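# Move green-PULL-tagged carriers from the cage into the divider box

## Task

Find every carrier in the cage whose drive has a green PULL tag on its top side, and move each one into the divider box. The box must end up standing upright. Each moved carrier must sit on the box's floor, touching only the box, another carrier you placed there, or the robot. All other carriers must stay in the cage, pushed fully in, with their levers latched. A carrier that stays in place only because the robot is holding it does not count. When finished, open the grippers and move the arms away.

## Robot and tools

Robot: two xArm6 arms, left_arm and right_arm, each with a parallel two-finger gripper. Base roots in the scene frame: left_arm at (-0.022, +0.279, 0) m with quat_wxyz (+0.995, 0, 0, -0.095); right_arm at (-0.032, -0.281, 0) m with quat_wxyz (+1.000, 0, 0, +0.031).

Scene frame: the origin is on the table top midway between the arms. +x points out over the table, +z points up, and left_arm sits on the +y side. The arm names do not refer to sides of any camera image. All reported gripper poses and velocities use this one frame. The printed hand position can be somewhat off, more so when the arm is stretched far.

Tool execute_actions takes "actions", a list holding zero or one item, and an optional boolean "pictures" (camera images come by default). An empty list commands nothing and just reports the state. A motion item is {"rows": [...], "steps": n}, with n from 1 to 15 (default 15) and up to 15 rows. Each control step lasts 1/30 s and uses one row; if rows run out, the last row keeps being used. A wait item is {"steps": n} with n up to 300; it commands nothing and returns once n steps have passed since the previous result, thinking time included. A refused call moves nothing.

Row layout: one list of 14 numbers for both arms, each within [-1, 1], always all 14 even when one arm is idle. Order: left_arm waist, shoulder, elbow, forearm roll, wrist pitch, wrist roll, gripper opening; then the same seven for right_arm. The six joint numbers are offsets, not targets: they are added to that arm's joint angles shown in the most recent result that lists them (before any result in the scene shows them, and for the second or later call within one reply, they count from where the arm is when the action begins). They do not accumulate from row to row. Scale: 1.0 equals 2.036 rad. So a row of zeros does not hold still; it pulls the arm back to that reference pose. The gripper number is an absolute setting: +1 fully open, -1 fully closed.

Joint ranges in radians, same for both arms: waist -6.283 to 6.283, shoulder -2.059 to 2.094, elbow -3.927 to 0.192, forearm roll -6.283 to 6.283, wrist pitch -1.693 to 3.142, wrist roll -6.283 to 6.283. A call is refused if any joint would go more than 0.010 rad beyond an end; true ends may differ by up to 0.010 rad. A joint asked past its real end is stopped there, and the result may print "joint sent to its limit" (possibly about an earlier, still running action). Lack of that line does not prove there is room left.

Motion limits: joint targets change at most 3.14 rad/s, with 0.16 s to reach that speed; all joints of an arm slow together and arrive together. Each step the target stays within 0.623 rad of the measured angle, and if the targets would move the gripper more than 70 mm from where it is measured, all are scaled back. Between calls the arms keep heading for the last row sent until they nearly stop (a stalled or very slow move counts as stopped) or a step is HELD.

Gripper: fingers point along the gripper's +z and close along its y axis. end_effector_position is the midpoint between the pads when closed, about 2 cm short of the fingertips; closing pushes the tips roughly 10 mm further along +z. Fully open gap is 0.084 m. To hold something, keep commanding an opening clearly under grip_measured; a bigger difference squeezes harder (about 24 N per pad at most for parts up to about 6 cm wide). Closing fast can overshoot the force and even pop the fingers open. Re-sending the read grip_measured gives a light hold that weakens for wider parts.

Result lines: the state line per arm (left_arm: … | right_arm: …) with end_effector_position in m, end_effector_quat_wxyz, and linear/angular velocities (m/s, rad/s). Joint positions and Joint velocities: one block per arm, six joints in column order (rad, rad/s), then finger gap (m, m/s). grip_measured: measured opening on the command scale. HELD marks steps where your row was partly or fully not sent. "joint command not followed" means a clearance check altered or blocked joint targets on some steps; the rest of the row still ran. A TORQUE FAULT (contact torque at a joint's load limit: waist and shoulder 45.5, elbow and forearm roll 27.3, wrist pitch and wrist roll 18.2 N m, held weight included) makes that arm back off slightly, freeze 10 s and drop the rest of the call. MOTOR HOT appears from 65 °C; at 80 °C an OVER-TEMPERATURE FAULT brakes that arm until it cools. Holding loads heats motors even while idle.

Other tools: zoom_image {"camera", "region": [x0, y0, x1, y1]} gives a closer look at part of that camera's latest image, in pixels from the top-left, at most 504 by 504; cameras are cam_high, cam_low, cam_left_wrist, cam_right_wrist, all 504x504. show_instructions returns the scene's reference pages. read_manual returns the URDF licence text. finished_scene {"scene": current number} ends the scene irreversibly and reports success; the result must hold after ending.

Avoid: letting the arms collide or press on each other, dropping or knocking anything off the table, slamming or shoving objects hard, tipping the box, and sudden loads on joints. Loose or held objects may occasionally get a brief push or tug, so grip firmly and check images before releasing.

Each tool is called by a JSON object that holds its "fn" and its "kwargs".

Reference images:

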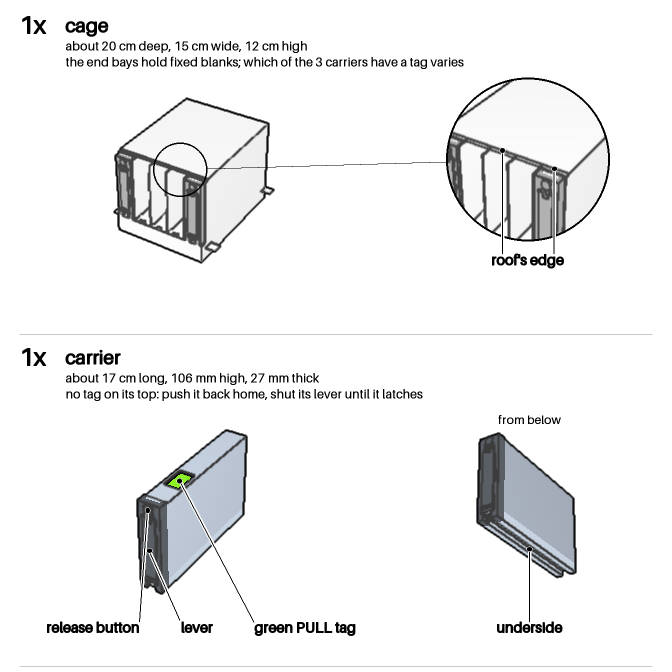

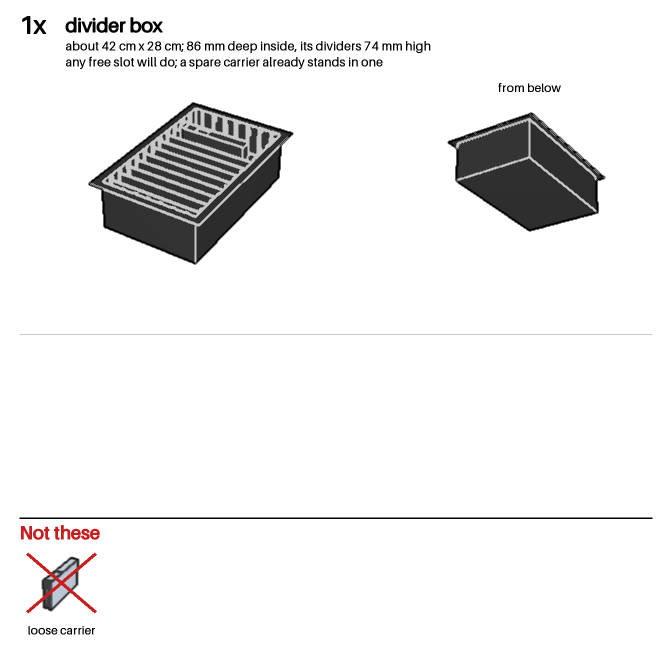

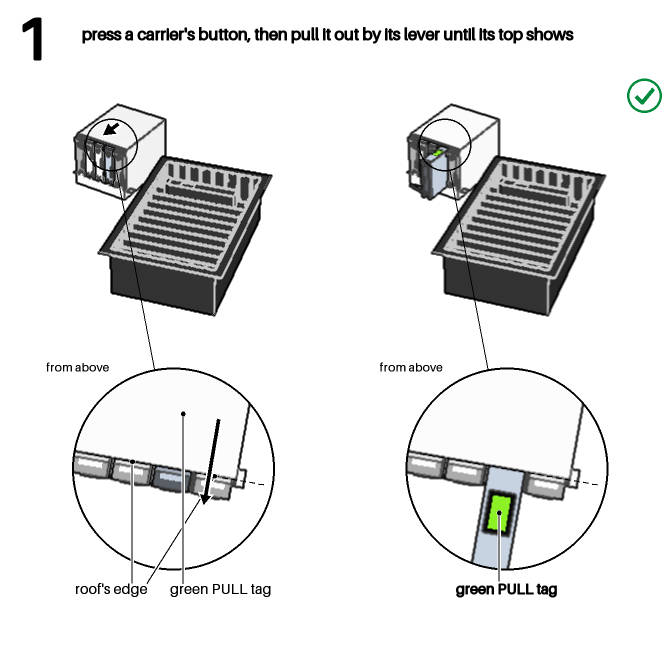

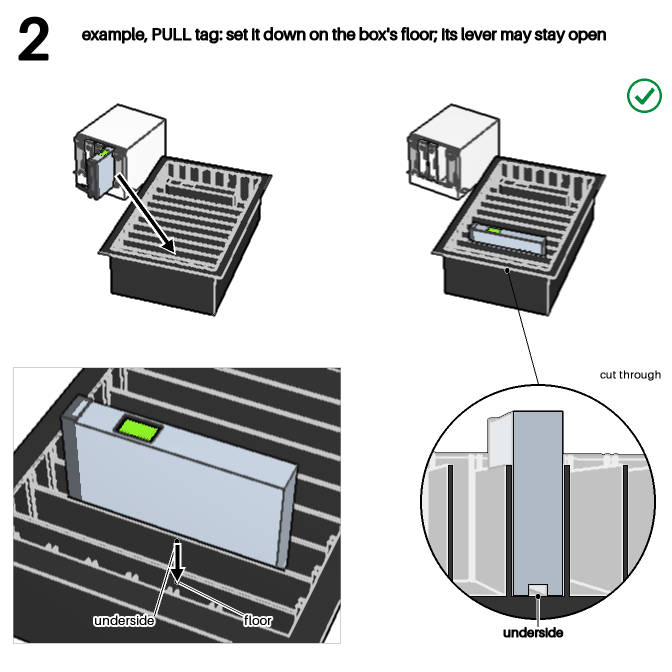

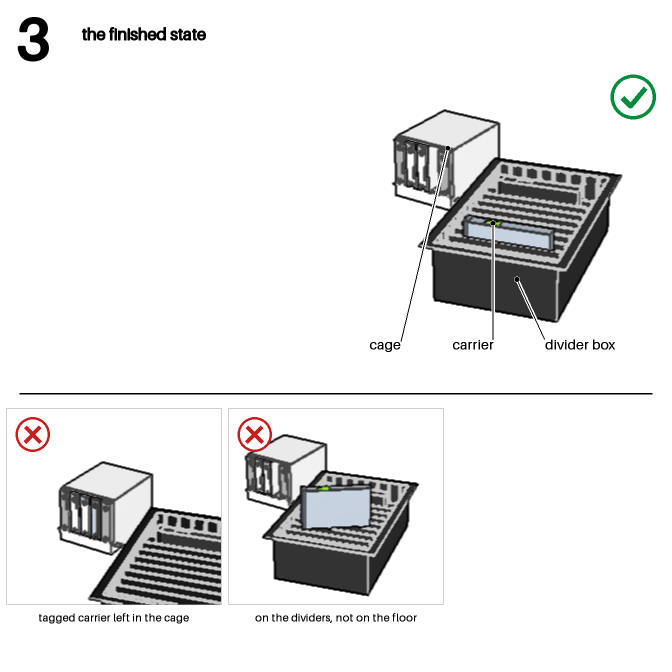

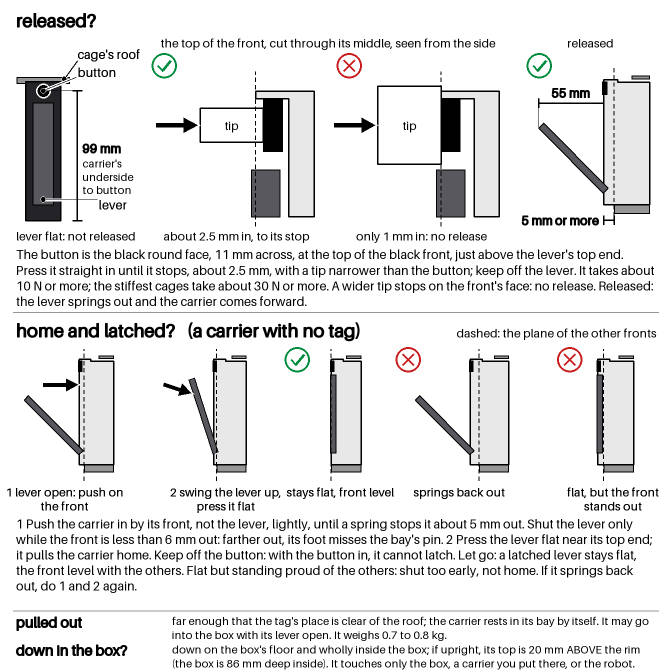

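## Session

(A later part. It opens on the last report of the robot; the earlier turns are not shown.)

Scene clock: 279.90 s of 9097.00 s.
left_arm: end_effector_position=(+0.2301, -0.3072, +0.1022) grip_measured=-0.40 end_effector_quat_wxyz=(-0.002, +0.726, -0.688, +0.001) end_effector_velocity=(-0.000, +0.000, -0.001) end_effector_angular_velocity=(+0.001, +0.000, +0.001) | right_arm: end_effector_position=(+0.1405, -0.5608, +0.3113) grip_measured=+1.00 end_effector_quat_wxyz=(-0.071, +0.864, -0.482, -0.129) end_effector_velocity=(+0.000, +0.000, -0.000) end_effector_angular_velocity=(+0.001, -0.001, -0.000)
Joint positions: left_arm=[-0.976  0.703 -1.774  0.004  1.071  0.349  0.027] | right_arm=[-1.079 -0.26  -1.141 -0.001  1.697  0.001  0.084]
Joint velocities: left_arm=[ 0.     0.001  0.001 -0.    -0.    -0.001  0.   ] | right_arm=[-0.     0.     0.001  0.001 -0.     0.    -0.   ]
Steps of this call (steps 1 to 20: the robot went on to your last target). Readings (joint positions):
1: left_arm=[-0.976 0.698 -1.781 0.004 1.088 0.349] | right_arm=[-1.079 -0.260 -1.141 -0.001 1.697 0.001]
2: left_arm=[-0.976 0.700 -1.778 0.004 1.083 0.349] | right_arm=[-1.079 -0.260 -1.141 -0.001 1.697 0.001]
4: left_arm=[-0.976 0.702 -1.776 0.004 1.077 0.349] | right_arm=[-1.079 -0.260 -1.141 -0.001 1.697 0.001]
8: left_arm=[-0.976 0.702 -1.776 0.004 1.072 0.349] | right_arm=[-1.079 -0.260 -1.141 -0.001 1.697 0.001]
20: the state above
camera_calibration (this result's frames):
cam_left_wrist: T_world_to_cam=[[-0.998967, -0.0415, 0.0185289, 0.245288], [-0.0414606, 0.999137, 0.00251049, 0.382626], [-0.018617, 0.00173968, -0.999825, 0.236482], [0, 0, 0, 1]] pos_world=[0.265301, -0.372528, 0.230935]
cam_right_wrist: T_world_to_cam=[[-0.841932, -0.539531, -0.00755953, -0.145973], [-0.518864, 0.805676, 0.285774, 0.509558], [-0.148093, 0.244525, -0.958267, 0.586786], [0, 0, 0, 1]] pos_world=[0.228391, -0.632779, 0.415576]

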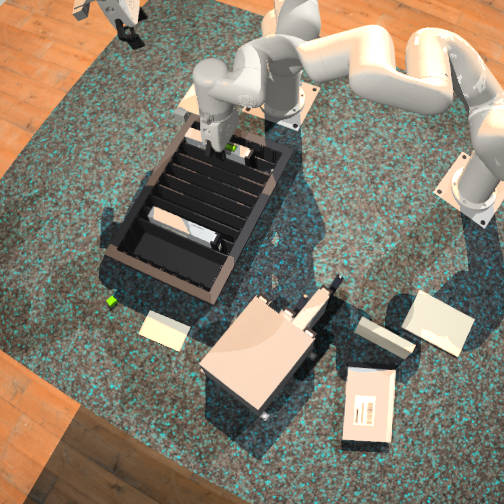

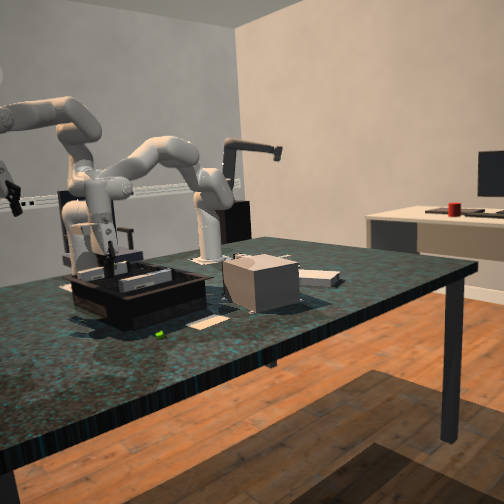

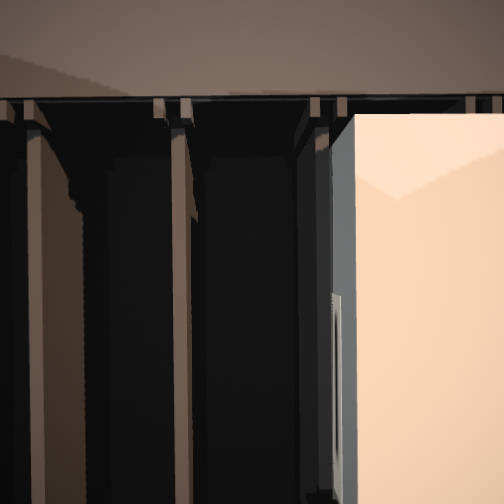

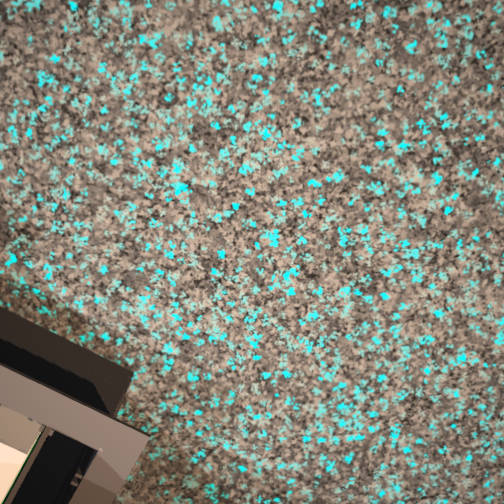

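{"fn": "execute_actions", "kwargs": {"actions": [{"rows":[[0,0.0018,0.0015,0,-0.0033,0,-1,0,0,0,0,0,0,1],[0,0.0018,0.0015,0,-0.0033,0,-1,0,0,0,0,0,0,1],[0,0.0018,0.0015,0,-0.0033,0,-1,0,0,0,0,0,0,1],[0,0.0018,0.0015,0,-0.0033,0,-1,0,0,0,0,0,0,1],[0,0.0018,0.0015,0,-0.0033,0,-1,0,0,0,0,0,0,1],[0,0.0018,0.0015,0,-0.0033,0,-1,0,0,0,0,0,0,1],[0,0.0018,0.0015,0,-0.0033,0,-0.1,0,0,0,0,0,0,1]]}], "pictures": false}}

{"fn": "execute_actions", "kwargs": {"actions": [{"rows":[[0,-0.0306,-0.0658,0,0.096,0,-0.1,0,0,0,0,0,0,1]]}], "pictures": false}}

{"fn": "execute_actions", "kwargs": {"actions": [{"steps":12}]}}

{"fn": "execute_actions", "kwargs": {"actions": [{"rows":[[0.17,-0.14,0.2,0,-0.07,-0.15,-1,0,0,0,0,0,0,1]]}], "pictures": false}}

{"fn": "execute_actions", "kwargs": {"actions": [{"steps":25}], "pictures": false}}

{"fn": "execute_actions", "kwargs": {"actions": [{"rows":[[0.1786,-0.1366,0.2188,0,-0.0717,-0.152,-1,0,0,0,0,0,0,1]]}], "pictures": false}}

{"fn": "execute_actions", "kwargs": {"actions": [{"steps":25}], "pictures": false}}

{"fn": "execute_actions", "kwargs": {"actions": [{"rows":[[0,0.0461,0.0354,0,-0.0814,0,-1,0,0,0,0,0,0,1]]}], "pictures": false}}

{"fn": "execute_actions", "kwargs": {"actions": [{"steps":12}]}}

Scene clock: 299.17 s of 9097.00 s.
left_arm: end_effector_position=(+0.2301, -0.3072, +0.0988) grip_measured=-0.12 end_effector_quat_wxyz=(-0.002, +0.726, -0.688, +0.001) end_effector_velocity=(+0.000, -0.001, +0.002) end_effector_angular_velocity=(-0.003, -0.001, +0.002) | right_arm: end_effector_position=(+0.1405, -0.5608, +0.3113) grip_measured=+1.00 end_effector_quat_wxyz=(-0.071, +0.864, -0.482, -0.129) end_effector_velocity=(+0.000, +0.000, -0.000) end_effector_angular_velocity=(+0.000, -0.000, -0.001)
Joint positions: left_arm=[-0.976  0.707 -1.771  0.004  1.064  0.349  0.039] | right_arm=[-1.079 -0.26  -1.141 -0.001  1.697  0.001  0.084]
Joint velocities: left_arm=[-0.    -0.003 -0.002 -0.     0.002 -0.001  0.002] | right_arm=[-0.    -0.     0.     0.    -0.     0.001 -0.   ]
Steps of this call (steps 1 to 15: the robot went on to your last target; steps 16 to 90: nothing new was sent; then 15.77 s passed at rest; steps 91 to 105: all 15 steps of this action). Readings (joint positions):
91: left_arm=[-0.976 0.703 -1.774 0.004 1.071 0.349] | right_arm=[-1.079 -0.260 -1.141 -0.001 1.697 0.001]
92: left_arm=[-0.976 0.703 -1.774 0.004 1.071 0.349] | right_arm=[-1.079 -0.260 -1.141 -0.001 1.697 0.001]
94: left_arm=[-0.976 0.704 -1.774 0.004 1.068 0.349] | right_arm=[-1.079 -0.260 -1.141 -0.001 1.697 0.001]
98: left_arm=[-0.976 0.704 -1.773 0.004 1.066 0.349] | right_arm=[-1.079 -0.260 -1.141 -0.001 1.697 0.001]
105: the state above

Scene clock: 299.67 s of 9097.00 s.
left_arm: end_effector_position=(+0.2303, -0.3072, +0.1764) grip_measured=-0.11 end_effector_quat_wxyz=(-0.003, +0.726, -0.688, -0.001) end_effector_velocity=(-0.004, +0.010, -0.014) end_effector_angular_velocity=(+0.051, +0.021, -0.000) | right_arm: end_effector_position=(+0.1405, -0.5608, +0.3113) grip_measured=+1.00 end_effector_quat_wxyz=(-0.071, +0.864, -0.482, -0.129) end_effector_velocity=(+0.000, -0.000, +0.001) end_effector_angular_velocity=(-0.002, -0.001, +0.002)
Joint positions: left_arm=[-0.976  0.647 -1.9    0.004  1.257  0.349  0.039] | right_arm=[-1.079 -0.26  -1.141 -0.001  1.697  0.001  0.084]
Joint velocities: left_arm=[-0.     0.018 -0.     0.     0.037 -0.     0.   ] | right_arm=[ 0.001 -0.001 -0.001 -0.001  0.    -0.001 -0.   ]
Steps of this call (steps 1 to 15: all 15 steps of this action). Readings (joint positions):
1: left_arm=[-0.976 0.707 -1.771 0.004 1.064 0.349] | right_arm=[-1.079 -0.260 -1.141 -0.001 1.697 0.001]
2: left_arm=[-0.976 0.706 -1.773 0.004 1.067 0.349] | right_arm=[-1.079 -0.260 -1.141 -0.001 1.697 0.001]
4: left_arm=[-0.976 0.699 -1.792 0.004 1.105 0.349] | right_arm=[-1.079 -0.260 -1.141 -0.001 1.697 0.001]
8: left_arm=[-0.976 0.655 -1.881 0.004 1.213 0.349] | right_arm=[-1.079 -0.260 -1.141 -0.001 1.697 0.001]
15: the state above

Scene clock: 300.07 s of 9097.00 s.
left_arm: end_effector_position=(+0.2307, -0.3081, +0.1798) grip_measured=-0.11 end_effector_quat_wxyz=(-0.002, +0.726, -0.688, +0.001) end_effector_velocity=(+0.001, -0.000, +0.002) end_effector_angular_velocity=(-0.003, -0.001, +0.000) | right_arm: end_effector_position=(+0.1405, -0.5608, +0.3113) grip_measured=+1.00 end_effector_quat_wxyz=(-0.071, +0.864, -0.482, -0.129) end_effector_velocity=(-0.000, -0.000, +0.000) end_effector_angular_velocity=(-0.001, +0.000, -0.003)
Joint positions: left_arm=[-0.976  0.645 -1.905  0.004  1.26   0.349  0.039] | right_arm=[-1.079 -0.26  -1.141 -0.001  1.697  0.001  0.084]
Joint velocities: left_arm=[ 0.001 -0.002 -0.002  0.     0.001  0.     0.   ] | right_arm=[-0.001 -0.001 -0.    -0.    -0.     0.002 -0.   ]
Steps of this call (steps 1 to 12: the robot went on to your last target). Readings (joint positions):
1: left_arm=[-0.976 0.647 -1.900 0.004 1.258 0.349] | right_arm=[-1.079 -0.260 -1.141 -0.001 1.697 0.001]
2: left_arm=[-0.976 0.647 -1.901 0.004 1.259 0.349] | right_arm=[-1.079 -0.260 -1.141 -0.001 1.697 0.001]
4: left_arm=[-0.976 0.646 -1.903 0.004 1.259 0.349] | right_arm=[-1.079 -0.260 -1.141 -0.001 1.697 0.001]
8: left_arm=[-0.976 0.645 -1.905 0.004 1.259 0.349] | right_arm=[-1.079 -0.260 -1.141 -0.001 1.697 0.001]
12: the state above
camera_calibration (this result's frames):
cam_left_wrist: T_world_to_cam=[[-0.998946, -0.0421477, 0.0181731, 0.244202], [-0.0421062, 0.99911, 0.00266352, 0.383456], [-0.0182691, 0.00189552, -0.999831, 0.314059], [0, 0, 0, 1]] pos_world=[0.265829, -0.373417, 0.308547]
cam_right_wrist: T_world_to_cam=[[-0.841932, -0.539531, -0.00755964, -0.145973], [-0.518864, 0.805676, 0.285774, 0.509558], [-0.148093, 0.244525, -0.958267, 0.586786], [0, 0, 0, 1]] pos_world=[0.228391, -0.632779, 0.415576]

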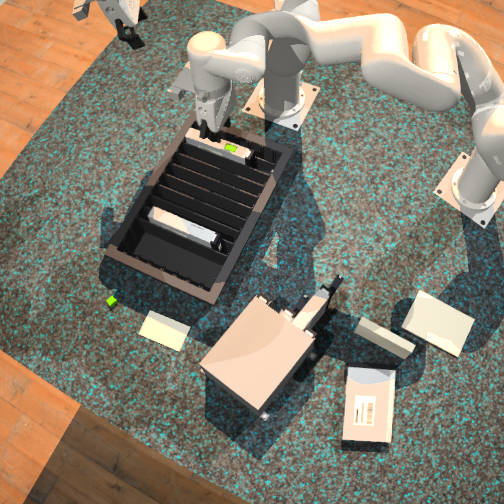

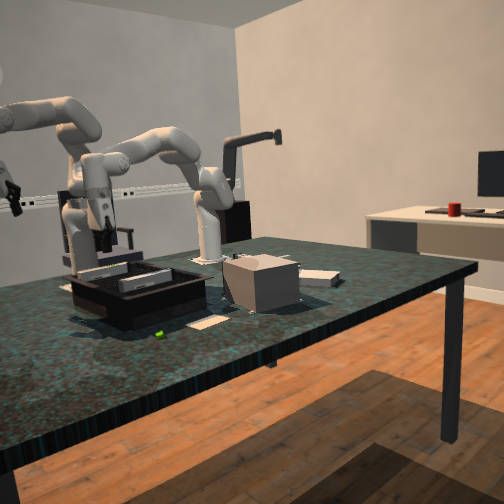

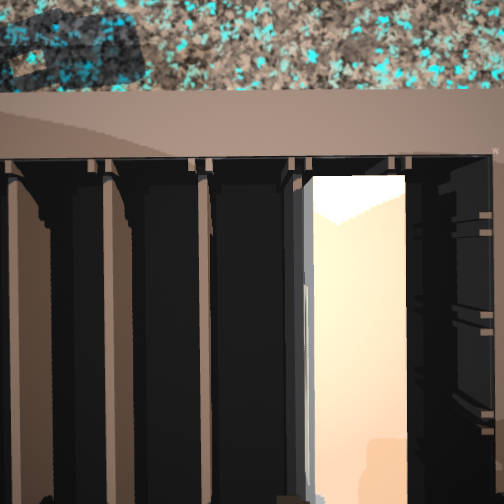

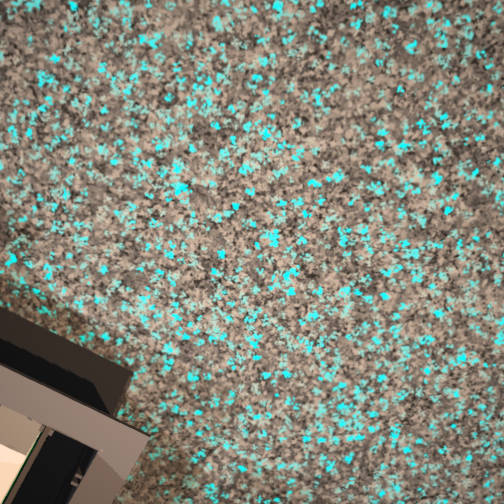

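Scene clock: 300.57 s of 9097.00 s.
left_arm: end_effector_position=(+0.3425, -0.1896, +0.1901) grip_measured=-1.00 end_effector_quat_wxyz=(+0.001, +0.868, -0.496, +0.008) end_effector_velocity=(+0.208, +0.317, +0.014) end_effector_angular_velocity=(-0.037, -0.017, +1.137) | right_arm: end_effector_position=(+0.1405, -0.5608, +0.3113) grip_measured=+1.00 end_effector_quat_wxyz=(-0.071, +0.864, -0.482, -0.129) end_effector_velocity=(+0.000, +0.000, +0.000) end_effector_angular_velocity=(-0.000, -0.000, +0.003)
Joint positions: left_arm=[-0.721  0.436 -1.607  0.004  1.155  0.126  0.   ] | right_arm=[-1.079 -0.26  -1.141 -0.001  1.697  0.001  0.084]
Joint velocities: left_arm=[ 0.604 -0.502  0.714 -0.    -0.249 -0.534  0.   ] | right_arm=[ 0.001 -0.    -0.    -0.001  0.    -0.002  0.   ]
Steps of this call (steps 1 to 15: all 15 steps of this action). Readings (joint positions):
1: left_arm=[-0.976 0.645 -1.905 0.004 1.260 0.349] | right_arm=[-1.079 -0.260 -1.141 -0.001 1.697 0.001]
2: left_arm=[-0.974 0.643 -1.902 0.004 1.258 0.346] | right_arm=[-1.079 -0.260 -1.141 -0.001 1.697 0.001]
4: left_arm=[-0.950 0.619 -1.865 0.004 1.245 0.319] | right_arm=[-1.079 -0.260 -1.141 -0.001 1.697 0.001]
8: left_arm=[-0.860 0.551 -1.771 0.005 1.213 0.249] | right_arm=[-1.079 -0.260 -1.141 -0.001 1.697 0.001]
15: the state above

Scene clock: 301.40 s of 9097.00 s.
left_arm: end_effector_position=(+0.3706, -0.1403, +0.1912) grip_measured=-1.00 end_effector_quat_wxyz=(+0.002, +0.908, -0.419, +0.010) end_effector_velocity=(+0.001, +0.000, +0.001) end_effector_angular_velocity=(-0.001, -0.001, +0.002) | right_arm: end_effector_position=(+0.1405, -0.5608, +0.3113) grip_measured=+1.00 end_effector_quat_wxyz=(-0.071, +0.864, -0.482, -0.129) end_effector_velocity=(+0.001, +0.000, +0.000) end_effector_angular_velocity=(+0.001, -0.003, -0.001)
Joint positions: left_arm=[-0.63   0.36  -1.498  0.004  1.117  0.044  0.   ] | right_arm=[-1.079 -0.26  -1.141 -0.001  1.697  0.001  0.084]
Joint velocities: left_arm=[ 0.001 -0.001 -0.     0.    -0.    -0.001  0.   ] | right_arm=[-0.    -0.    -0.     0.003 -0.     0.     0.   ]
Steps of this call (steps 1 to 25: the robot went on to your last target). Readings (joint positions):
1: left_arm=[-0.701 0.419 -1.583 0.004 1.147 0.108] | right_arm=[-1.079 -0.260 -1.141 -0.001 1.697 0.001]
2: left_arm=[-0.681 0.403 -1.560 0.004 1.139 0.091] | right_arm=[-1.079 -0.260 -1.141 -0.001 1.697 0.001]
4: left_arm=[-0.652 0.379 -1.527 0.005 1.128 0.066] | right_arm=[-1.079 -0.260 -1.141 -0.001 1.697 0.001]
8: left_arm=[-0.635 0.364 -1.504 0.004 1.119 0.049] | right_arm=[-1.079 -0.260 -1.141 -0.001 1.697 0.001]
25: the state above

Scene clock: 301.90 s of 9097.00 s.
left_arm: end_effector_position=(+0.4091, +0.0151, +0.1738) grip_measured=-1.00 end_effector_quat_wxyz=(-0.001, +0.983, -0.184, +0.003) end_effector_velocity=(+0.018, +0.372, -0.052) end_effector_angular_velocity=(+0.014, +0.031, +1.196) | right_arm: end_effector_position=(+0.1405, -0.5608, +0.3113) grip_measured=+1.00 end_effector_quat_wxyz=(-0.071, +0.864, -0.482, -0.129) end_effector_velocity=(+0.000, +0.000, +0.000) end_effector_angular_velocity=(-0.001, -0.001, +0.001)
Joint positions: left_arm=[-0.361  0.155 -1.17   0.004  1.01  -0.184  0.   ] | right_arm=[-1.079 -0.26  -1.141 -0.001  1.697  0.001  0.084]
Joint velocities: left_arm=[ 0.645 -0.499  0.794 -0.    -0.259 -0.551  0.   ] | right_arm=[ 0.    -0.001 -0.     0.    -0.    -0.    -0.   ]
Steps of this call (steps 1 to 15: all 15 steps of this action). Readings (joint positions):
1: left_arm=[-0.630 0.360 -1.498 0.004 1.117 0.044] | right_arm=[-1.079 -0.260 -1.141 -0.001 1.697 0.001]
2: left_arm=[-0.628 0.358 -1.495 0.004 1.116 0.041] | right_arm=[-1.079 -0.260 -1.141 -0.001 1.697 0.001]
4: left_arm=[-0.603 0.336 -1.458 0.004 1.103 0.015] | right_arm=[-1.079 -0.260 -1.141 -0.001 1.697 0.001]
8: left_arm=[-0.510 0.269 -1.352 0.004 1.069 -0.058] | right_arm=[-1.079 -0.260 -1.141 -0.001 1.697 0.001]
15: the state above

Scene clock: 302.73 s of 9097.00 s.
left_arm: end_effector_position=(+0.4079, +0.0690, +0.1651) grip_measured=-1.00 end_effector_quat_wxyz=(-0.002, +0.995, -0.097, +0.000) end_effector_velocity=(-0.000, +0.001, -0.000) end_effector_angular_velocity=(+0.000, +0.001, +0.000) | right_arm: end_effector_position=(+0.1405, -0.5608, +0.3113) grip_measured=+1.00 end_effector_quat_wxyz=(-0.071, +0.864, -0.482, -0.129) end_effector_velocity=(+0.000, +0.000, +0.000) end_effector_angular_velocity=(+0.001, -0.000, -0.000)
Joint positions: left_arm=[-0.267  0.082 -1.052  0.004  0.971 -0.265  0.   ] | right_arm=[-1.079 -0.26  -1.141 -0.001  1.697  0.001  0.084]
Joint velocities: left_arm=[ 0.001  0.     0.001 -0.     0.     0.001  0.   ] | right_arm=[ 0.     0.001 -0.     0.001  0.     0.001 -0.   ]
Steps of this call (steps 1 to 25: the robot went on to your last target). Readings (joint positions):
1: left_arm=[-0.340 0.138 -1.143 0.004 1.001 -0.202] | right_arm=[-1.079 -0.260 -1.141 -0.001 1.697 0.001]
2: left_arm=[-0.319 0.123 -1.118 0.004 0.993 -0.219] | right_arm=[-1.079 -0.260 -1.141 -0.001 1.697 0.001]
4: left_arm=[-0.289 0.101 -1.082 0.004 0.982 -0.243] | right_arm=[-1.079 -0.260 -1.141 -0.001 1.697 0.001]
8: left_arm=[-0.272 0.086 -1.059 0.004 0.973 -0.261] | right_arm=[-1.079 -0.260 -1.141 -0.001 1.697 0.001]
25: the state above

Scene clock: 303.23 s of 9097.00 s.
left_arm: end_effector_position=(+0.4087, +0.0684, +0.1064) grip_measured=-1.00 end_effector_quat_wxyz=(-0.001, +0.995, -0.097, +0.002) end_effector_velocity=(-0.003, +0.001, -0.009) end_effector_angular_velocity=(+0.002, +0.005, +0.001) | right_arm: end_effector_position=(+0.1405, -0.5608, +0.3113) grip_measured=+1.00 end_effector_quat_wxyz=(-0.071, +0.864, -0.482, -0.129) end_effector_velocity=(+0.000, +0.000, +0.000) end_effector_angular_velocity=(-0.000, +0.001, +0.001)
Joint positions: left_arm=[-0.266  0.174 -0.983  0.004  0.807 -0.265  0.   ] | right_arm=[-1.079 -0.26  -1.141 -0.001  1.697  0.001  0.084]
Joint velocities: left_arm=[ 0.     0.01   0.015  0.    -0.02  -0.001  0.   ] | right_arm=[ 0.001  0.    -0.    -0.001  0.     0.     0.   ]
Steps of this call (steps 1 to 15: all 15 steps of this action). Readings (joint positions):
1: left_arm=[-0.266 0.082 -1.052 0.004 0.971 -0.265] | right_arm=[-1.079 -0.260 -1.141 -0.001 1.697 0.001]
2: left_arm=[-0.266 0.083 -1.052 0.004 0.967 -0.265] | right_arm=[-1.079 -0.260 -1.141 -0.001 1.697 0.001]
4: left_arm=[-0.266 0.101 -1.040 0.004 0.927 -0.265] | right_arm=[-1.079 -0.260 -1.141 -0.001 1.697 0.001]
8: left_arm=[-0.267 0.165 -0.985 0.004 0.836 -0.265] | right_arm=[-1.079 -0.260 -1.141 -0.001 1.697 0.001]
15: the state above

Scene clock: 303.63 s of 9097.00 s.
left_arm: end_effector_position=(+0.4078, +0.0689, +0.1047) grip_measured=-1.00 end_effector_quat_wxyz=(-0.002, +0.995, -0.097, +0.000) end_effector_velocity=(-0.000, +0.000, -0.001) end_effector_angular_velocity=(+0.001, +0.002, -0.001) | right_arm: end_effector_position=(+0.1405, -0.5608, +0.3113) grip_measured=+1.00 end_effector_quat_wxyz=(-0.071, +0.864, -0.482, -0.129) end_effector_velocity=(-0.000, -0.000, +0.000) end_effector_angular_velocity=(-0.000, -0.001, -0.000)
Joint positions: left_arm=[-0.267  0.176 -0.98   0.004  0.805 -0.265  0.   ] | right_arm=[-1.079 -0.26  -1.141 -0.001  1.697  0.001  0.084]
Joint velocities: left_arm=[-0.     0.002  0.    -0.    -0.     0.001  0.   ] | right_arm=[-0.001 -0.    -0.     0.     0.    -0.001 -0.   ]
Steps of this call (steps 1 to 12: the robot went on to your last target). Readings (joint positions):
1: left_arm=[-0.266 0.174 -0.982 0.004 0.807 -0.265] | right_arm=[-1.079 -0.260 -1.141 -0.001 1.697 0.001]
2: left_arm=[-0.266 0.174 -0.982 0.004 0.806 -0.265] | right_arm=[-1.079 -0.260 -1.141 -0.001 1.697 0.001]
4: left_arm=[-0.266 0.175 -0.981 0.004 0.806 -0.265] | right_arm=[-1.079 -0.260 -1.141 -0.001 1.697 0.001]
8: left_arm=[-0.267 0.175 -0.981 0.004 0.806 -0.265] | right_arm=[-1.079 -0.260 -1.141 -0.001 1.697 0.001]
12: the state above
camera_calibration (this result's frames):
cam_left_wrist: T_world_to_cam=[[-0.204802, -0.978618, 0.0190489, 0.178956], [-0.978789, 0.204864, 0.00136265, 0.45129], [-0.00523596, -0.0183658, -0.999818, 0.237543], [0, 0, 0, 1]] pos_world=[0.479612, 0.0870392, 0.233476]
cam_right_wrist: T_world_to_cam=[[-0.841932, -0.539531, -0.00755964, -0.145973], [-0.518864, 0.805676, 0.285774, 0.509558], [-0.148094, 0.244525, -0.958267, 0.586787], [0, 0, 0, 1]] pos_world=[0.228391, -0.632779, 0.415576]

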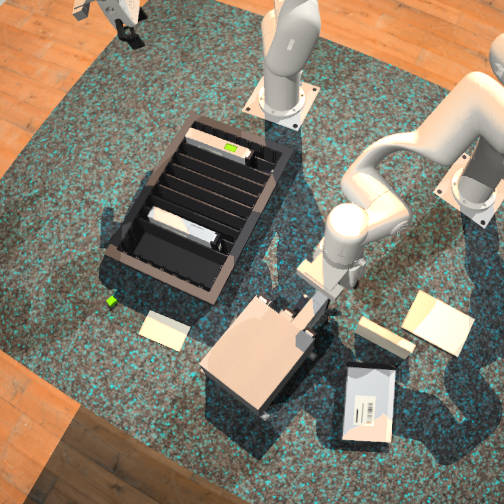

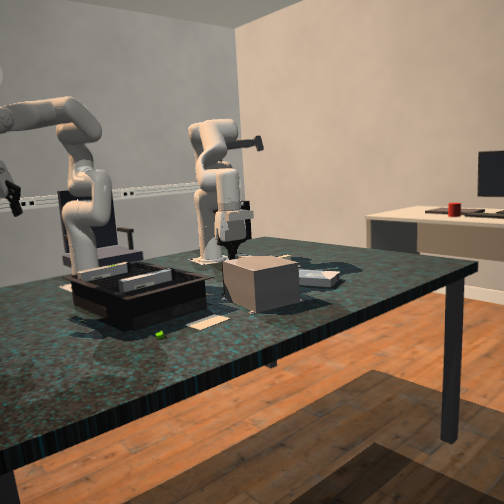

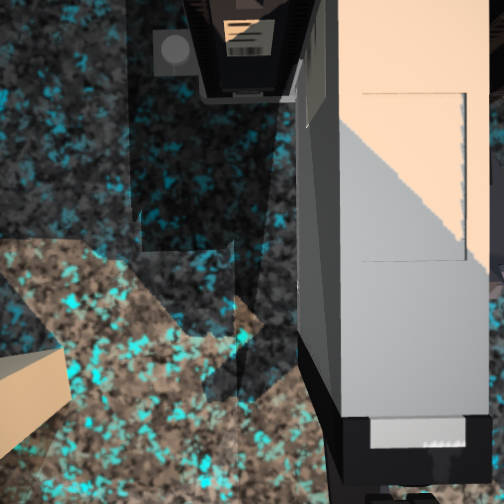

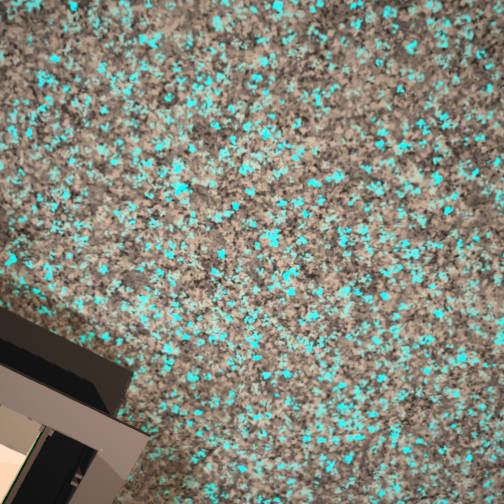

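{"fn": "execute_actions", "kwargs": {"actions": [{"rows":[[0.003,0.012,-0.017,0,0.005,0.002,-1,0,0,0,0,0,0,1],[0.005,0.024,-0.034,0,0.01,0.004,-1,0,0,0,0,0,0,1],[0.007,0.036,-0.051,0,0.015,0.006,-1,0,0,0,0,0,0,1],[0.009,0.048,-0.069,0,0.021,0.008,-1,0,0,0,0,0,0,1],[0.011,0.06,-0.086,0,0.026,0.01,-1,0,0,0,0,0,0,1],[0.013,0.072,-0.104,0,0.032,0.012,-1,0,0,0,0,0,0,1],[0.015,0.084,-0.122,0,0.038,0.014,-1,0,0,0,0,0,0,1],[0.017,0.097,-0.14,0,0.043,0.016,-1,0,0,0,0,0,0,1],[0.0185,0.109,-0.158,0,0.049,0.018,-1,0,0,0,0,0,0,1],[0.02,0.121,-0.176,0,0.055,0.019,-1,0,0,0,0,0,0,1],[0.021,0.13,-0.189,0,0.059,0.02,-1,0,0,0,0,0,0,1],[0.022,0.138,-0.201,0,0.063,0.021,-1,0,0,0,0,0,0,1],[0.0228,0.1466,-0.2138,0,0.0667,0.022,-1,0,0,0,0,0,0,1]]}], "pictures": false}}

{"fn": "execute_actions", "kwargs": {"actions": [{"steps":25}]}}

Scene clock: 310.93 s of 9097.00 s.
left_arm: end_effector_position=(+0.4903, +0.0535, +0.1066) grip_measured=-1.00 end_effector_quat_wxyz=(-0.001, +0.995, -0.096, +0.001) end_effector_velocity=(+0.182, -0.036, -0.003) end_effector_angular_velocity=(-0.009, -0.022, +0.000) | right_arm: end_effector_position=(+0.1405, -0.5608, +0.3113) grip_measured=+1.00 end_effector_quat_wxyz=(-0.071, +0.864, -0.482, -0.129) end_effector_velocity=(+0.000, +0.000, -0.000) end_effector_angular_velocity=(+0.000, -0.000, +0.000)
Joint positions: left_arm=[-0.226  0.42  -1.337  0.004  0.916 -0.228  0.   ] | right_arm=[-1.079 -0.26  -1.141 -0.001  1.697  0.001  0.084]
Joint velocities: left_arm=[ 0.072  0.564 -0.841  0.     0.252  0.072  0.   ] | right_arm=[-0.  0.  0.  0. -0. -0.  0.]
Steps of this call (steps 1 to 15: the robot went on to your last target; steps 16 to 90: nothing new was sent; then 3.80 s passed at rest; steps 91 to 105: all 15 steps of this action). Readings (joint positions):
91: left_arm=[-0.266 0.176 -0.980 0.004 0.805 -0.265] | right_arm=[-1.079 -0.260 -1.141 -0.001 1.697 0.001]
92: left_arm=[-0.266 0.178 -0.983 0.004 0.807 -0.265] | right_arm=[-1.079 -0.260 -1.141 -0.001 1.697 0.001]
94: left_arm=[-0.263 0.194 -1.005 0.004 0.814 -0.262] | right_arm=[-1.079 -0.260 -1.141 -0.001 1.697 0.001]
98: left_arm=[-0.250 0.264 -1.105 0.004 0.845 -0.251] | right_arm=[-1.079 -0.260 -1.141 -0.001 1.697 0.001]
105: the state above

Scene clock: 311.77 s of 9097.00 s.
left_arm: end_effector_position=(+0.5058, +0.0503, +0.1049) grip_measured=-1.00 end_effector_quat_wxyz=(-0.002, +0.995, -0.096, -0.000) end_effector_velocity=(+0.001, -0.000, +0.000) end_effector_angular_velocity=(-0.001, -0.003, -0.001) | right_arm: end_effector_position=(+0.1405, -0.5608, +0.3113) grip_measured=+1.00 end_effector_quat_wxyz=(-0.071, +0.864, -0.482, -0.129) end_effector_velocity=(+0.000, +0.000, +0.001) end_effector_angular_velocity=(-0.003, -0.000, +0.001)
Joint positions: left_arm=[-0.221  0.474 -1.415  0.004  0.942 -0.221  0.   ] | right_arm=[-1.079 -0.26  -1.141 -0.001  1.697  0.001  0.084]
Joint velocities: left_arm=[ 0.     0.002 -0.002  0.    -0.003  0.001  0.   ] | right_arm=[ 0.002 -0.002 -0.    -0.001  0.     0.001 -0.   ]
Steps of this call (steps 1 to 25: the robot went on to your last target). Readings (joint positions):
1: left_arm=[-0.224 0.437 -1.362 0.004 0.923 -0.225] | right_arm=[-1.079 -0.260 -1.141 -0.001 1.697 0.001]
2: left_arm=[-0.223 0.449 -1.380 0.004 0.928 -0.224] | right_arm=[-1.079 -0.260 -1.141 -0.001 1.697 0.001]
4: left_arm=[-0.221 0.463 -1.399 0.004 0.935 -0.222] | right_arm=[-1.079 -0.260 -1.141 -0.001 1.697 0.001]
8: left_arm=[-0.221 0.471 -1.410 0.004 0.942 -0.221] | right_arm=[-1.079 -0.260 -1.141 -0.001 1.697 0.001]
25: the state above
camera_calibration (this result's frames):
cam_left_wrist: T_world_to_cam=[[-0.203122, -0.978976, 0.018668, 0.180074], [-0.979136, 0.203196, 0.0021624, 0.551141], [-0.00591022, -0.0178393, -0.999823, 0.238265], [0, 0, 0, 1]] pos_world=[0.577626, 0.0685486, 0.233669]
cam_right_wrist: T_world_to_cam=[[-0.841932, -0.539531, -0.0075598, -0.145973], [-0.518864, 0.805676, 0.285775, 0.509557], [-0.148094, 0.244525, -0.958267, 0.586787], [0, 0, 0, 1]] pos_world=[0.228391, -0.632779, 0.415576]

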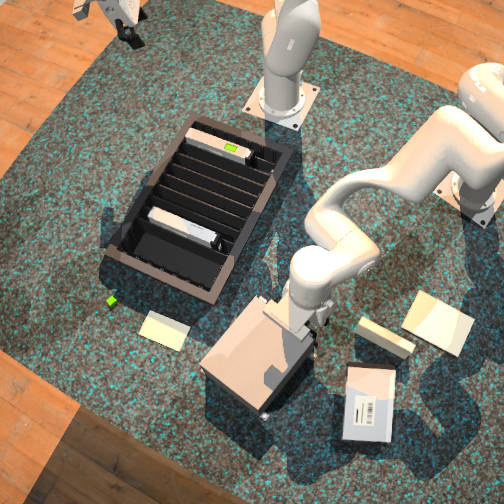

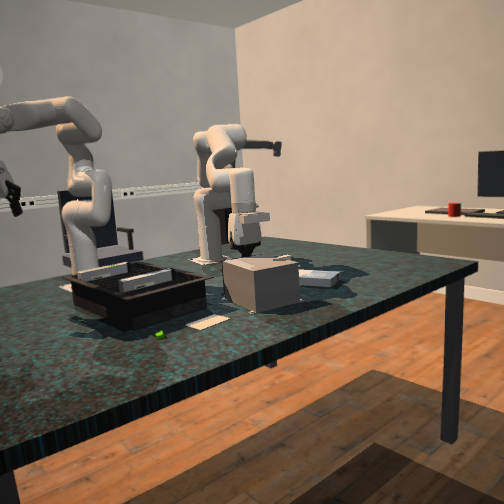

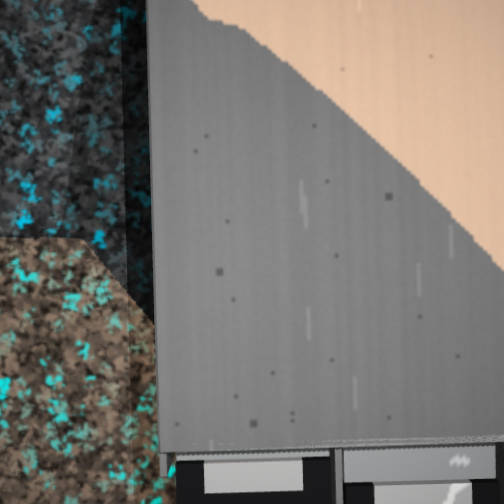

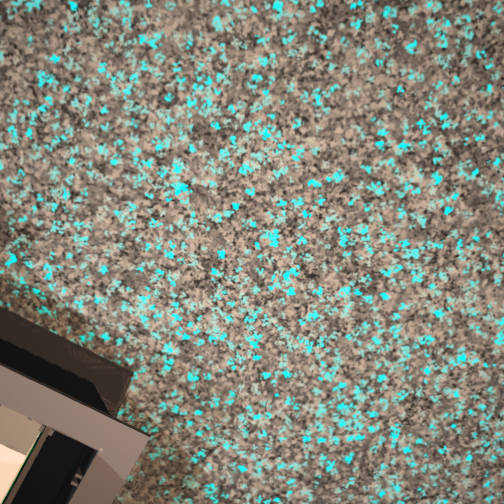

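{"fn": "execute_actions", "kwargs": {"actions": [{"rows":[[0,-0.018,0.026,0,-0.008,0,-1,0,0,0,0,0,0,1],[0,-0.018,0.026,0,-0.008,0,-1,0,0,0,0,0,0,1],[0,-0.018,0.026,0,-0.008,0,-1,0,0,0,0,0,0,1],[0,-0.018,0.026,0,-0.008,0,-1,0,0,0,0,0,0,1],[0,-0.018,0.026,0,-0.008,0,-1,0,0,0,0,0,0,1],[-0.026,-0.01,0.015,0,-0.005,-0.026,-1,0,0,0,0,0,0,1],[-0.026,-0.01,0.015,0,-0.005,-0.026,-1,0,0,0,0,0,0,1],[-0.026,-0.01,0.015,0,-0.005,-0.026,-1,0,0,0,0,0,0,1],[-0.026,-0.01,0.015,0,-0.005,-0.026,-1,0,0,0,0,0,0,1],[-0.026,-0.01,0.015,0,-0.005,-0.026,-1,0,0,0,0,0,0,1],[-0.026,-0.01,0.015,0,-0.005,-0.026,-1,0,0,0,0,0,0,1],[-0.026,-0.01,0.015,0,-0.005,-0.026,-1,0,0,0,0,0,0,1],[-0.026,0.0093,0.0133,0,-0.023,-0.026,-1,0,0,0,0,0,0,1]]}], "pictures": false}}

{"fn": "execute_actions", "kwargs": {"actions": [{"steps":20}], "pictures": false}}

{"fn": "execute_actions", "kwargs": {"actions": [{"rows":[[-0.002,-0.011,0.016,0,-0.005,-0.002,-1,0,0,0,0,0,0,1],[-0.004,-0.022,0.032,0,-0.011,-0.004,-1,0,0,0,0,0,0,1],[-0.006,-0.032,0.048,0,-0.016,-0.006,-1,0,0,0,0,0,0,1],[-0.008,-0.043,0.065,0,-0.021,-0.008,-1,0,0,0,0,0,0,1],[-0.01,-0.054,0.081,0,-0.027,-0.01,-1,0,0,0,0,0,0,1],[-0.012,-0.065,0.097,0,-0.032,-0.012,-1,0,0,0,0,0,0,1],[-0.014,-0.076,0.113,0,-0.037,-0.014,-1,0,0,0,0,0,0,1],[-0.016,-0.087,0.129,0,-0.043,-0.016,-1,0,0,0,0,0,0,1],[-0.0185,-0.097,0.145,0,-0.048,-0.0185,-1,0,0,0,0,0,0,1]]}], "pictures": false}}

{"fn": "execute_actions", "kwargs": {"actions": [{"steps":15}]}}

Scene clock: 323.20 s of 9097.00 s.
left_arm: end_effector_position=(+0.4903, +0.0253, +0.1026) grip_measured=-1.00 end_effector_quat_wxyz=(-0.001, +0.995, -0.097, +0.003) end_effector_velocity=(+0.037, -0.027, -0.091) end_effector_angular_velocity=(-0.027, -0.053, +0.021) | right_arm: end_effector_position=(+0.1405, -0.5608, +0.3113) grip_measured=+1.00 end_effector_quat_wxyz=(-0.071, +0.864, -0.482, -0.129) end_effector_velocity=(+0.001, +0.000, -0.000) end_effector_angular_velocity=(+0.002, -0.001, +0.000)
Joint positions: left_arm=[-0.271  0.462 -1.387  0.004  0.92  -0.271  0.   ] | right_arm=[-1.079 -0.26  -1.141 -0.001  1.697  0.001  0.084]
Joint velocities: left_arm=[-0.013  0.236 -0.067  0.    -0.228 -0.034  0.   ] | right_arm=[ 0.     0.001  0.     0.002  0.     0.    -0.   ]
Steps of this call (steps 1 to 15: the robot went on to your last target; steps 16 to 90: nothing new was sent; then 7.93 s passed at rest; steps 91 to 105: all 15 steps of this action). Readings (joint positions):
91: left_arm=[-0.220 0.474 -1.416 0.004 0.941 -0.221] | right_arm=[-1.079 -0.260 -1.141 -0.001 1.697 0.001]
92: left_arm=[-0.220 0.472 -1.413 0.004 0.940 -0.221] | right_arm=[-1.079 -0.260 -1.141 -0.001 1.697 0.001]
94: left_arm=[-0.220 0.458 -1.394 0.005 0.932 -0.221] | right_arm=[-1.079 -0.260 -1.141 -0.001 1.697 0.001]
98: left_arm=[-0.229 0.443 -1.378 0.005 0.926 -0.233] | right_arm=[-1.079 -0.260 -1.141 -0.001 1.697 0.001]
105: the state above

Scene clock: 323.87 s of 9097.00 s.
left_arm: end_effector_position=(+0.4909, +0.0237, +0.0870) grip_measured=-1.00 end_effector_quat_wxyz=(-0.002, +0.995, -0.096, +0.000) end_effector_velocity=(-0.000, -0.000, -0.001) end_effector_angular_velocity=(+0.000, +0.001, -0.001) | right_arm: end_effector_position=(+0.1405, -0.5608, +0.3113) grip_measured=+1.00 end_effector_quat_wxyz=(-0.071, +0.864, -0.482, -0.129) end_effector_velocity=(-0.000, -0.000, +0.000) end_effector_angular_velocity=(-0.000, -0.001, -0.000)
Joint positions: left_arm=[-0.273  0.493 -1.388  0.004  0.895 -0.274  0.   ] | right_arm=[-1.079 -0.26  -1.141 -0.001  1.697  0.001  0.084]
Joint velocities: left_arm=[-0.     0.002 -0.001 -0.    -0.     0.     0.   ] | right_arm=[-0.002 -0.    -0.     0.     0.    -0.001  0.   ]
Steps of this call (steps 1 to 20: the robot went on to your last target). Readings (joint positions):
1: left_arm=[-0.272 0.470 -1.388 0.004 0.913 -0.272] | right_arm=[-1.079 -0.260 -1.141 -0.001 1.697 0.001]
2: left_arm=[-0.272 0.478 -1.388 0.004 0.908 -0.272] | right_arm=[-1.079 -0.260 -1.141 -0.001 1.697 0.001]
4: left_arm=[-0.272 0.488 -1.385 0.004 0.902 -0.273] | right_arm=[-1.079 -0.260 -1.141 -0.001 1.697 0.001]
8: left_arm=[-0.273 0.492 -1.387 0.004 0.896 -0.273] | right_arm=[-1.079 -0.260 -1.141 -0.001 1.697 0.001]
20: the state above

Scene clock: 324.37 s of 9097.00 s.
left_arm: end_effector_position=(+0.4279, +0.0345, +0.0879) grip_measured=-1.00 end_effector_quat_wxyz=(-0.002, +0.995, -0.097, -0.001) end_effector_velocity=(-0.051, +0.014, -0.010) end_effector_angular_velocity=(+0.005, +0.009, +0.005) | right_arm: end_effector_position=(+0.1405, -0.5608, +0.3113) grip_measured=+1.00 end_effector_quat_wxyz=(-0.071, +0.864, -0.482, -0.129) end_effector_velocity=(+0.001, +0.000, -0.000) end_effector_angular_velocity=(+0.001, -0.001, +0.000)
Joint positions: left_arm=[-0.309  0.307 -1.109  0.004  0.805 -0.309  0.   ] | right_arm=[-1.079 -0.26  -1.141 -0.001  1.697  0.001  0.084]
Joint velocities: left_arm=[-0.024 -0.13   0.218  0.    -0.078 -0.03   0.   ] | right_arm=[ 0.001 -0.     0.001  0.002 -0.     0.    -0.   ]
Steps of this call (steps 1 to 15: all 15 steps of this action). Readings (joint positions):
1: left_arm=[-0.273 0.493 -1.388 0.004 0.895 -0.274] | right_arm=[-1.079 -0.260 -1.141 -0.001 1.697 0.001]
2: left_arm=[-0.274 0.491 -1.385 0.004 0.894 -0.274] | right_arm=[-1.079 -0.260 -1.141 -0.001 1.697 0.001]
4: left_arm=[-0.276 0.477 -1.363 0.004 0.886 -0.277] | right_arm=[-1.079 -0.260 -1.141 -0.001 1.697 0.001]
8: left_arm=[-0.288 0.412 -1.271 0.004 0.855 -0.288] | right_arm=[-1.079 -0.260 -1.141 -0.001 1.697 0.001]
15: the state above

Scene clock: 324.87 s of 9097.00 s.
left_arm: end_effector_position=(+0.4246, +0.0353, +0.0882) grip_measured=-1.00 end_effector_quat_wxyz=(-0.001, +0.995, -0.096, +0.000) end_effector_velocity=(-0.001, -0.000, +0.000) end_effector_angular_velocity=(+0.000, -0.000, -0.001) | right_arm: end_effector_position=(+0.1405, -0.5608, +0.3113) grip_measured=+1.00 end_effector_quat_wxyz=(-0.071, +0.864, -0.482, -0.129) end_effector_velocity=(+0.000, +0.000, -0.000) end_effector_angular_velocity=(+0.001, +0.000, +0.001)
Joint positions: left_arm=[-0.311  0.296 -1.093  0.004  0.797 -0.311  0.   ] | right_arm=[-1.079 -0.26  -1.141 -0.001  1.697  0.001  0.084]
Joint velocities: left_arm=[-0.001 -0.002  0.002  0.     0.    -0.     0.   ] | right_arm=[ 0.001  0.002 -0.     0.001 -0.    -0.     0.   ]
Steps of this call (steps 1 to 15: the robot went on to your last target). Readings (joint positions):
1: left_arm=[-0.310 0.304 -1.104 0.004 0.802 -0.309] | right_arm=[-1.079 -0.260 -1.141 -0.001 1.697 0.001]
2: left_arm=[-0.310 0.301 -1.100 0.004 0.801 -0.310] | right_arm=[-1.079 -0.260 -1.141 -0.001 1.697 0.001]
4: left_arm=[-0.310 0.299 -1.097 0.004 0.799 -0.311] | right_arm=[-1.079 -0.260 -1.141 -0.001 1.697 0.001]
8: left_arm=[-0.311 0.296 -1.094 0.004 0.798 -0.311] | right_arm=[-1.079 -0.260 -1.141 -0.001 1.697 0.001]
15: the state above
camera_calibration (this result's frames):
cam_left_wrist: T_world_to_cam=[[-0.203502, -0.978885, 0.0192869, 0.149323], [-0.979062, 0.203559, 0.00103474, 0.474816], [-0.00493892, -0.0186725, -0.999813, 0.220385], [0, 0, 0, 1]] pos_world=[0.49635, 0.0536324, 0.216972]
cam_right_wrist: T_world_to_cam=[[-0.841932, -0.539531, -0.00755962, -0.145973], [-0.518864, 0.805676, 0.285774, 0.509557], [-0.148094, 0.244525, -0.958267, 0.586787], [0, 0, 0, 1]] pos_world=[0.228391, -0.632779, 0.415576]

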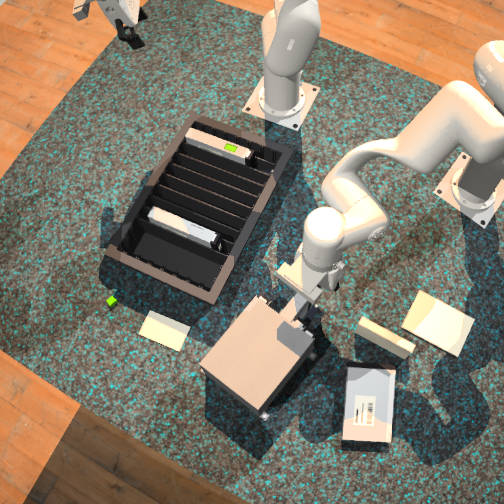

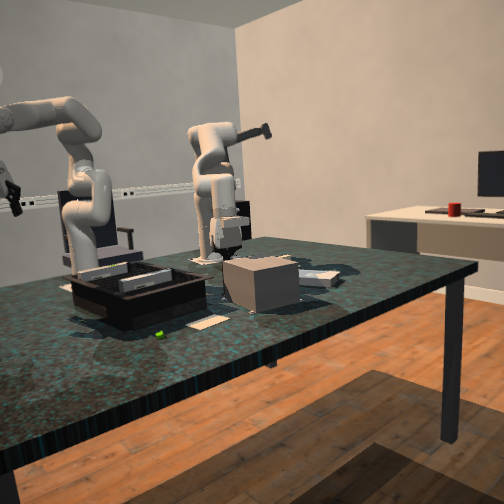

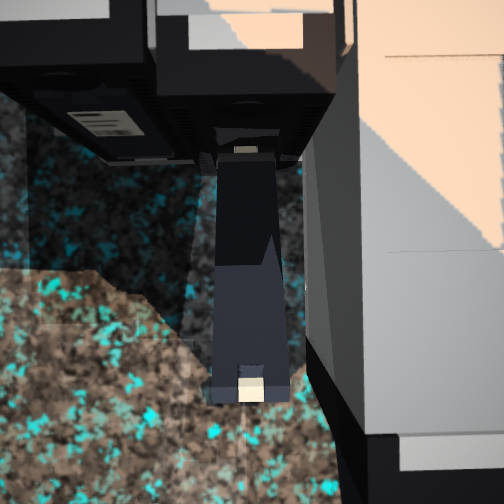

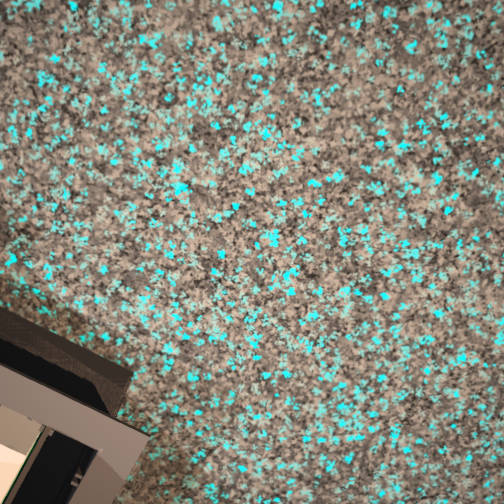

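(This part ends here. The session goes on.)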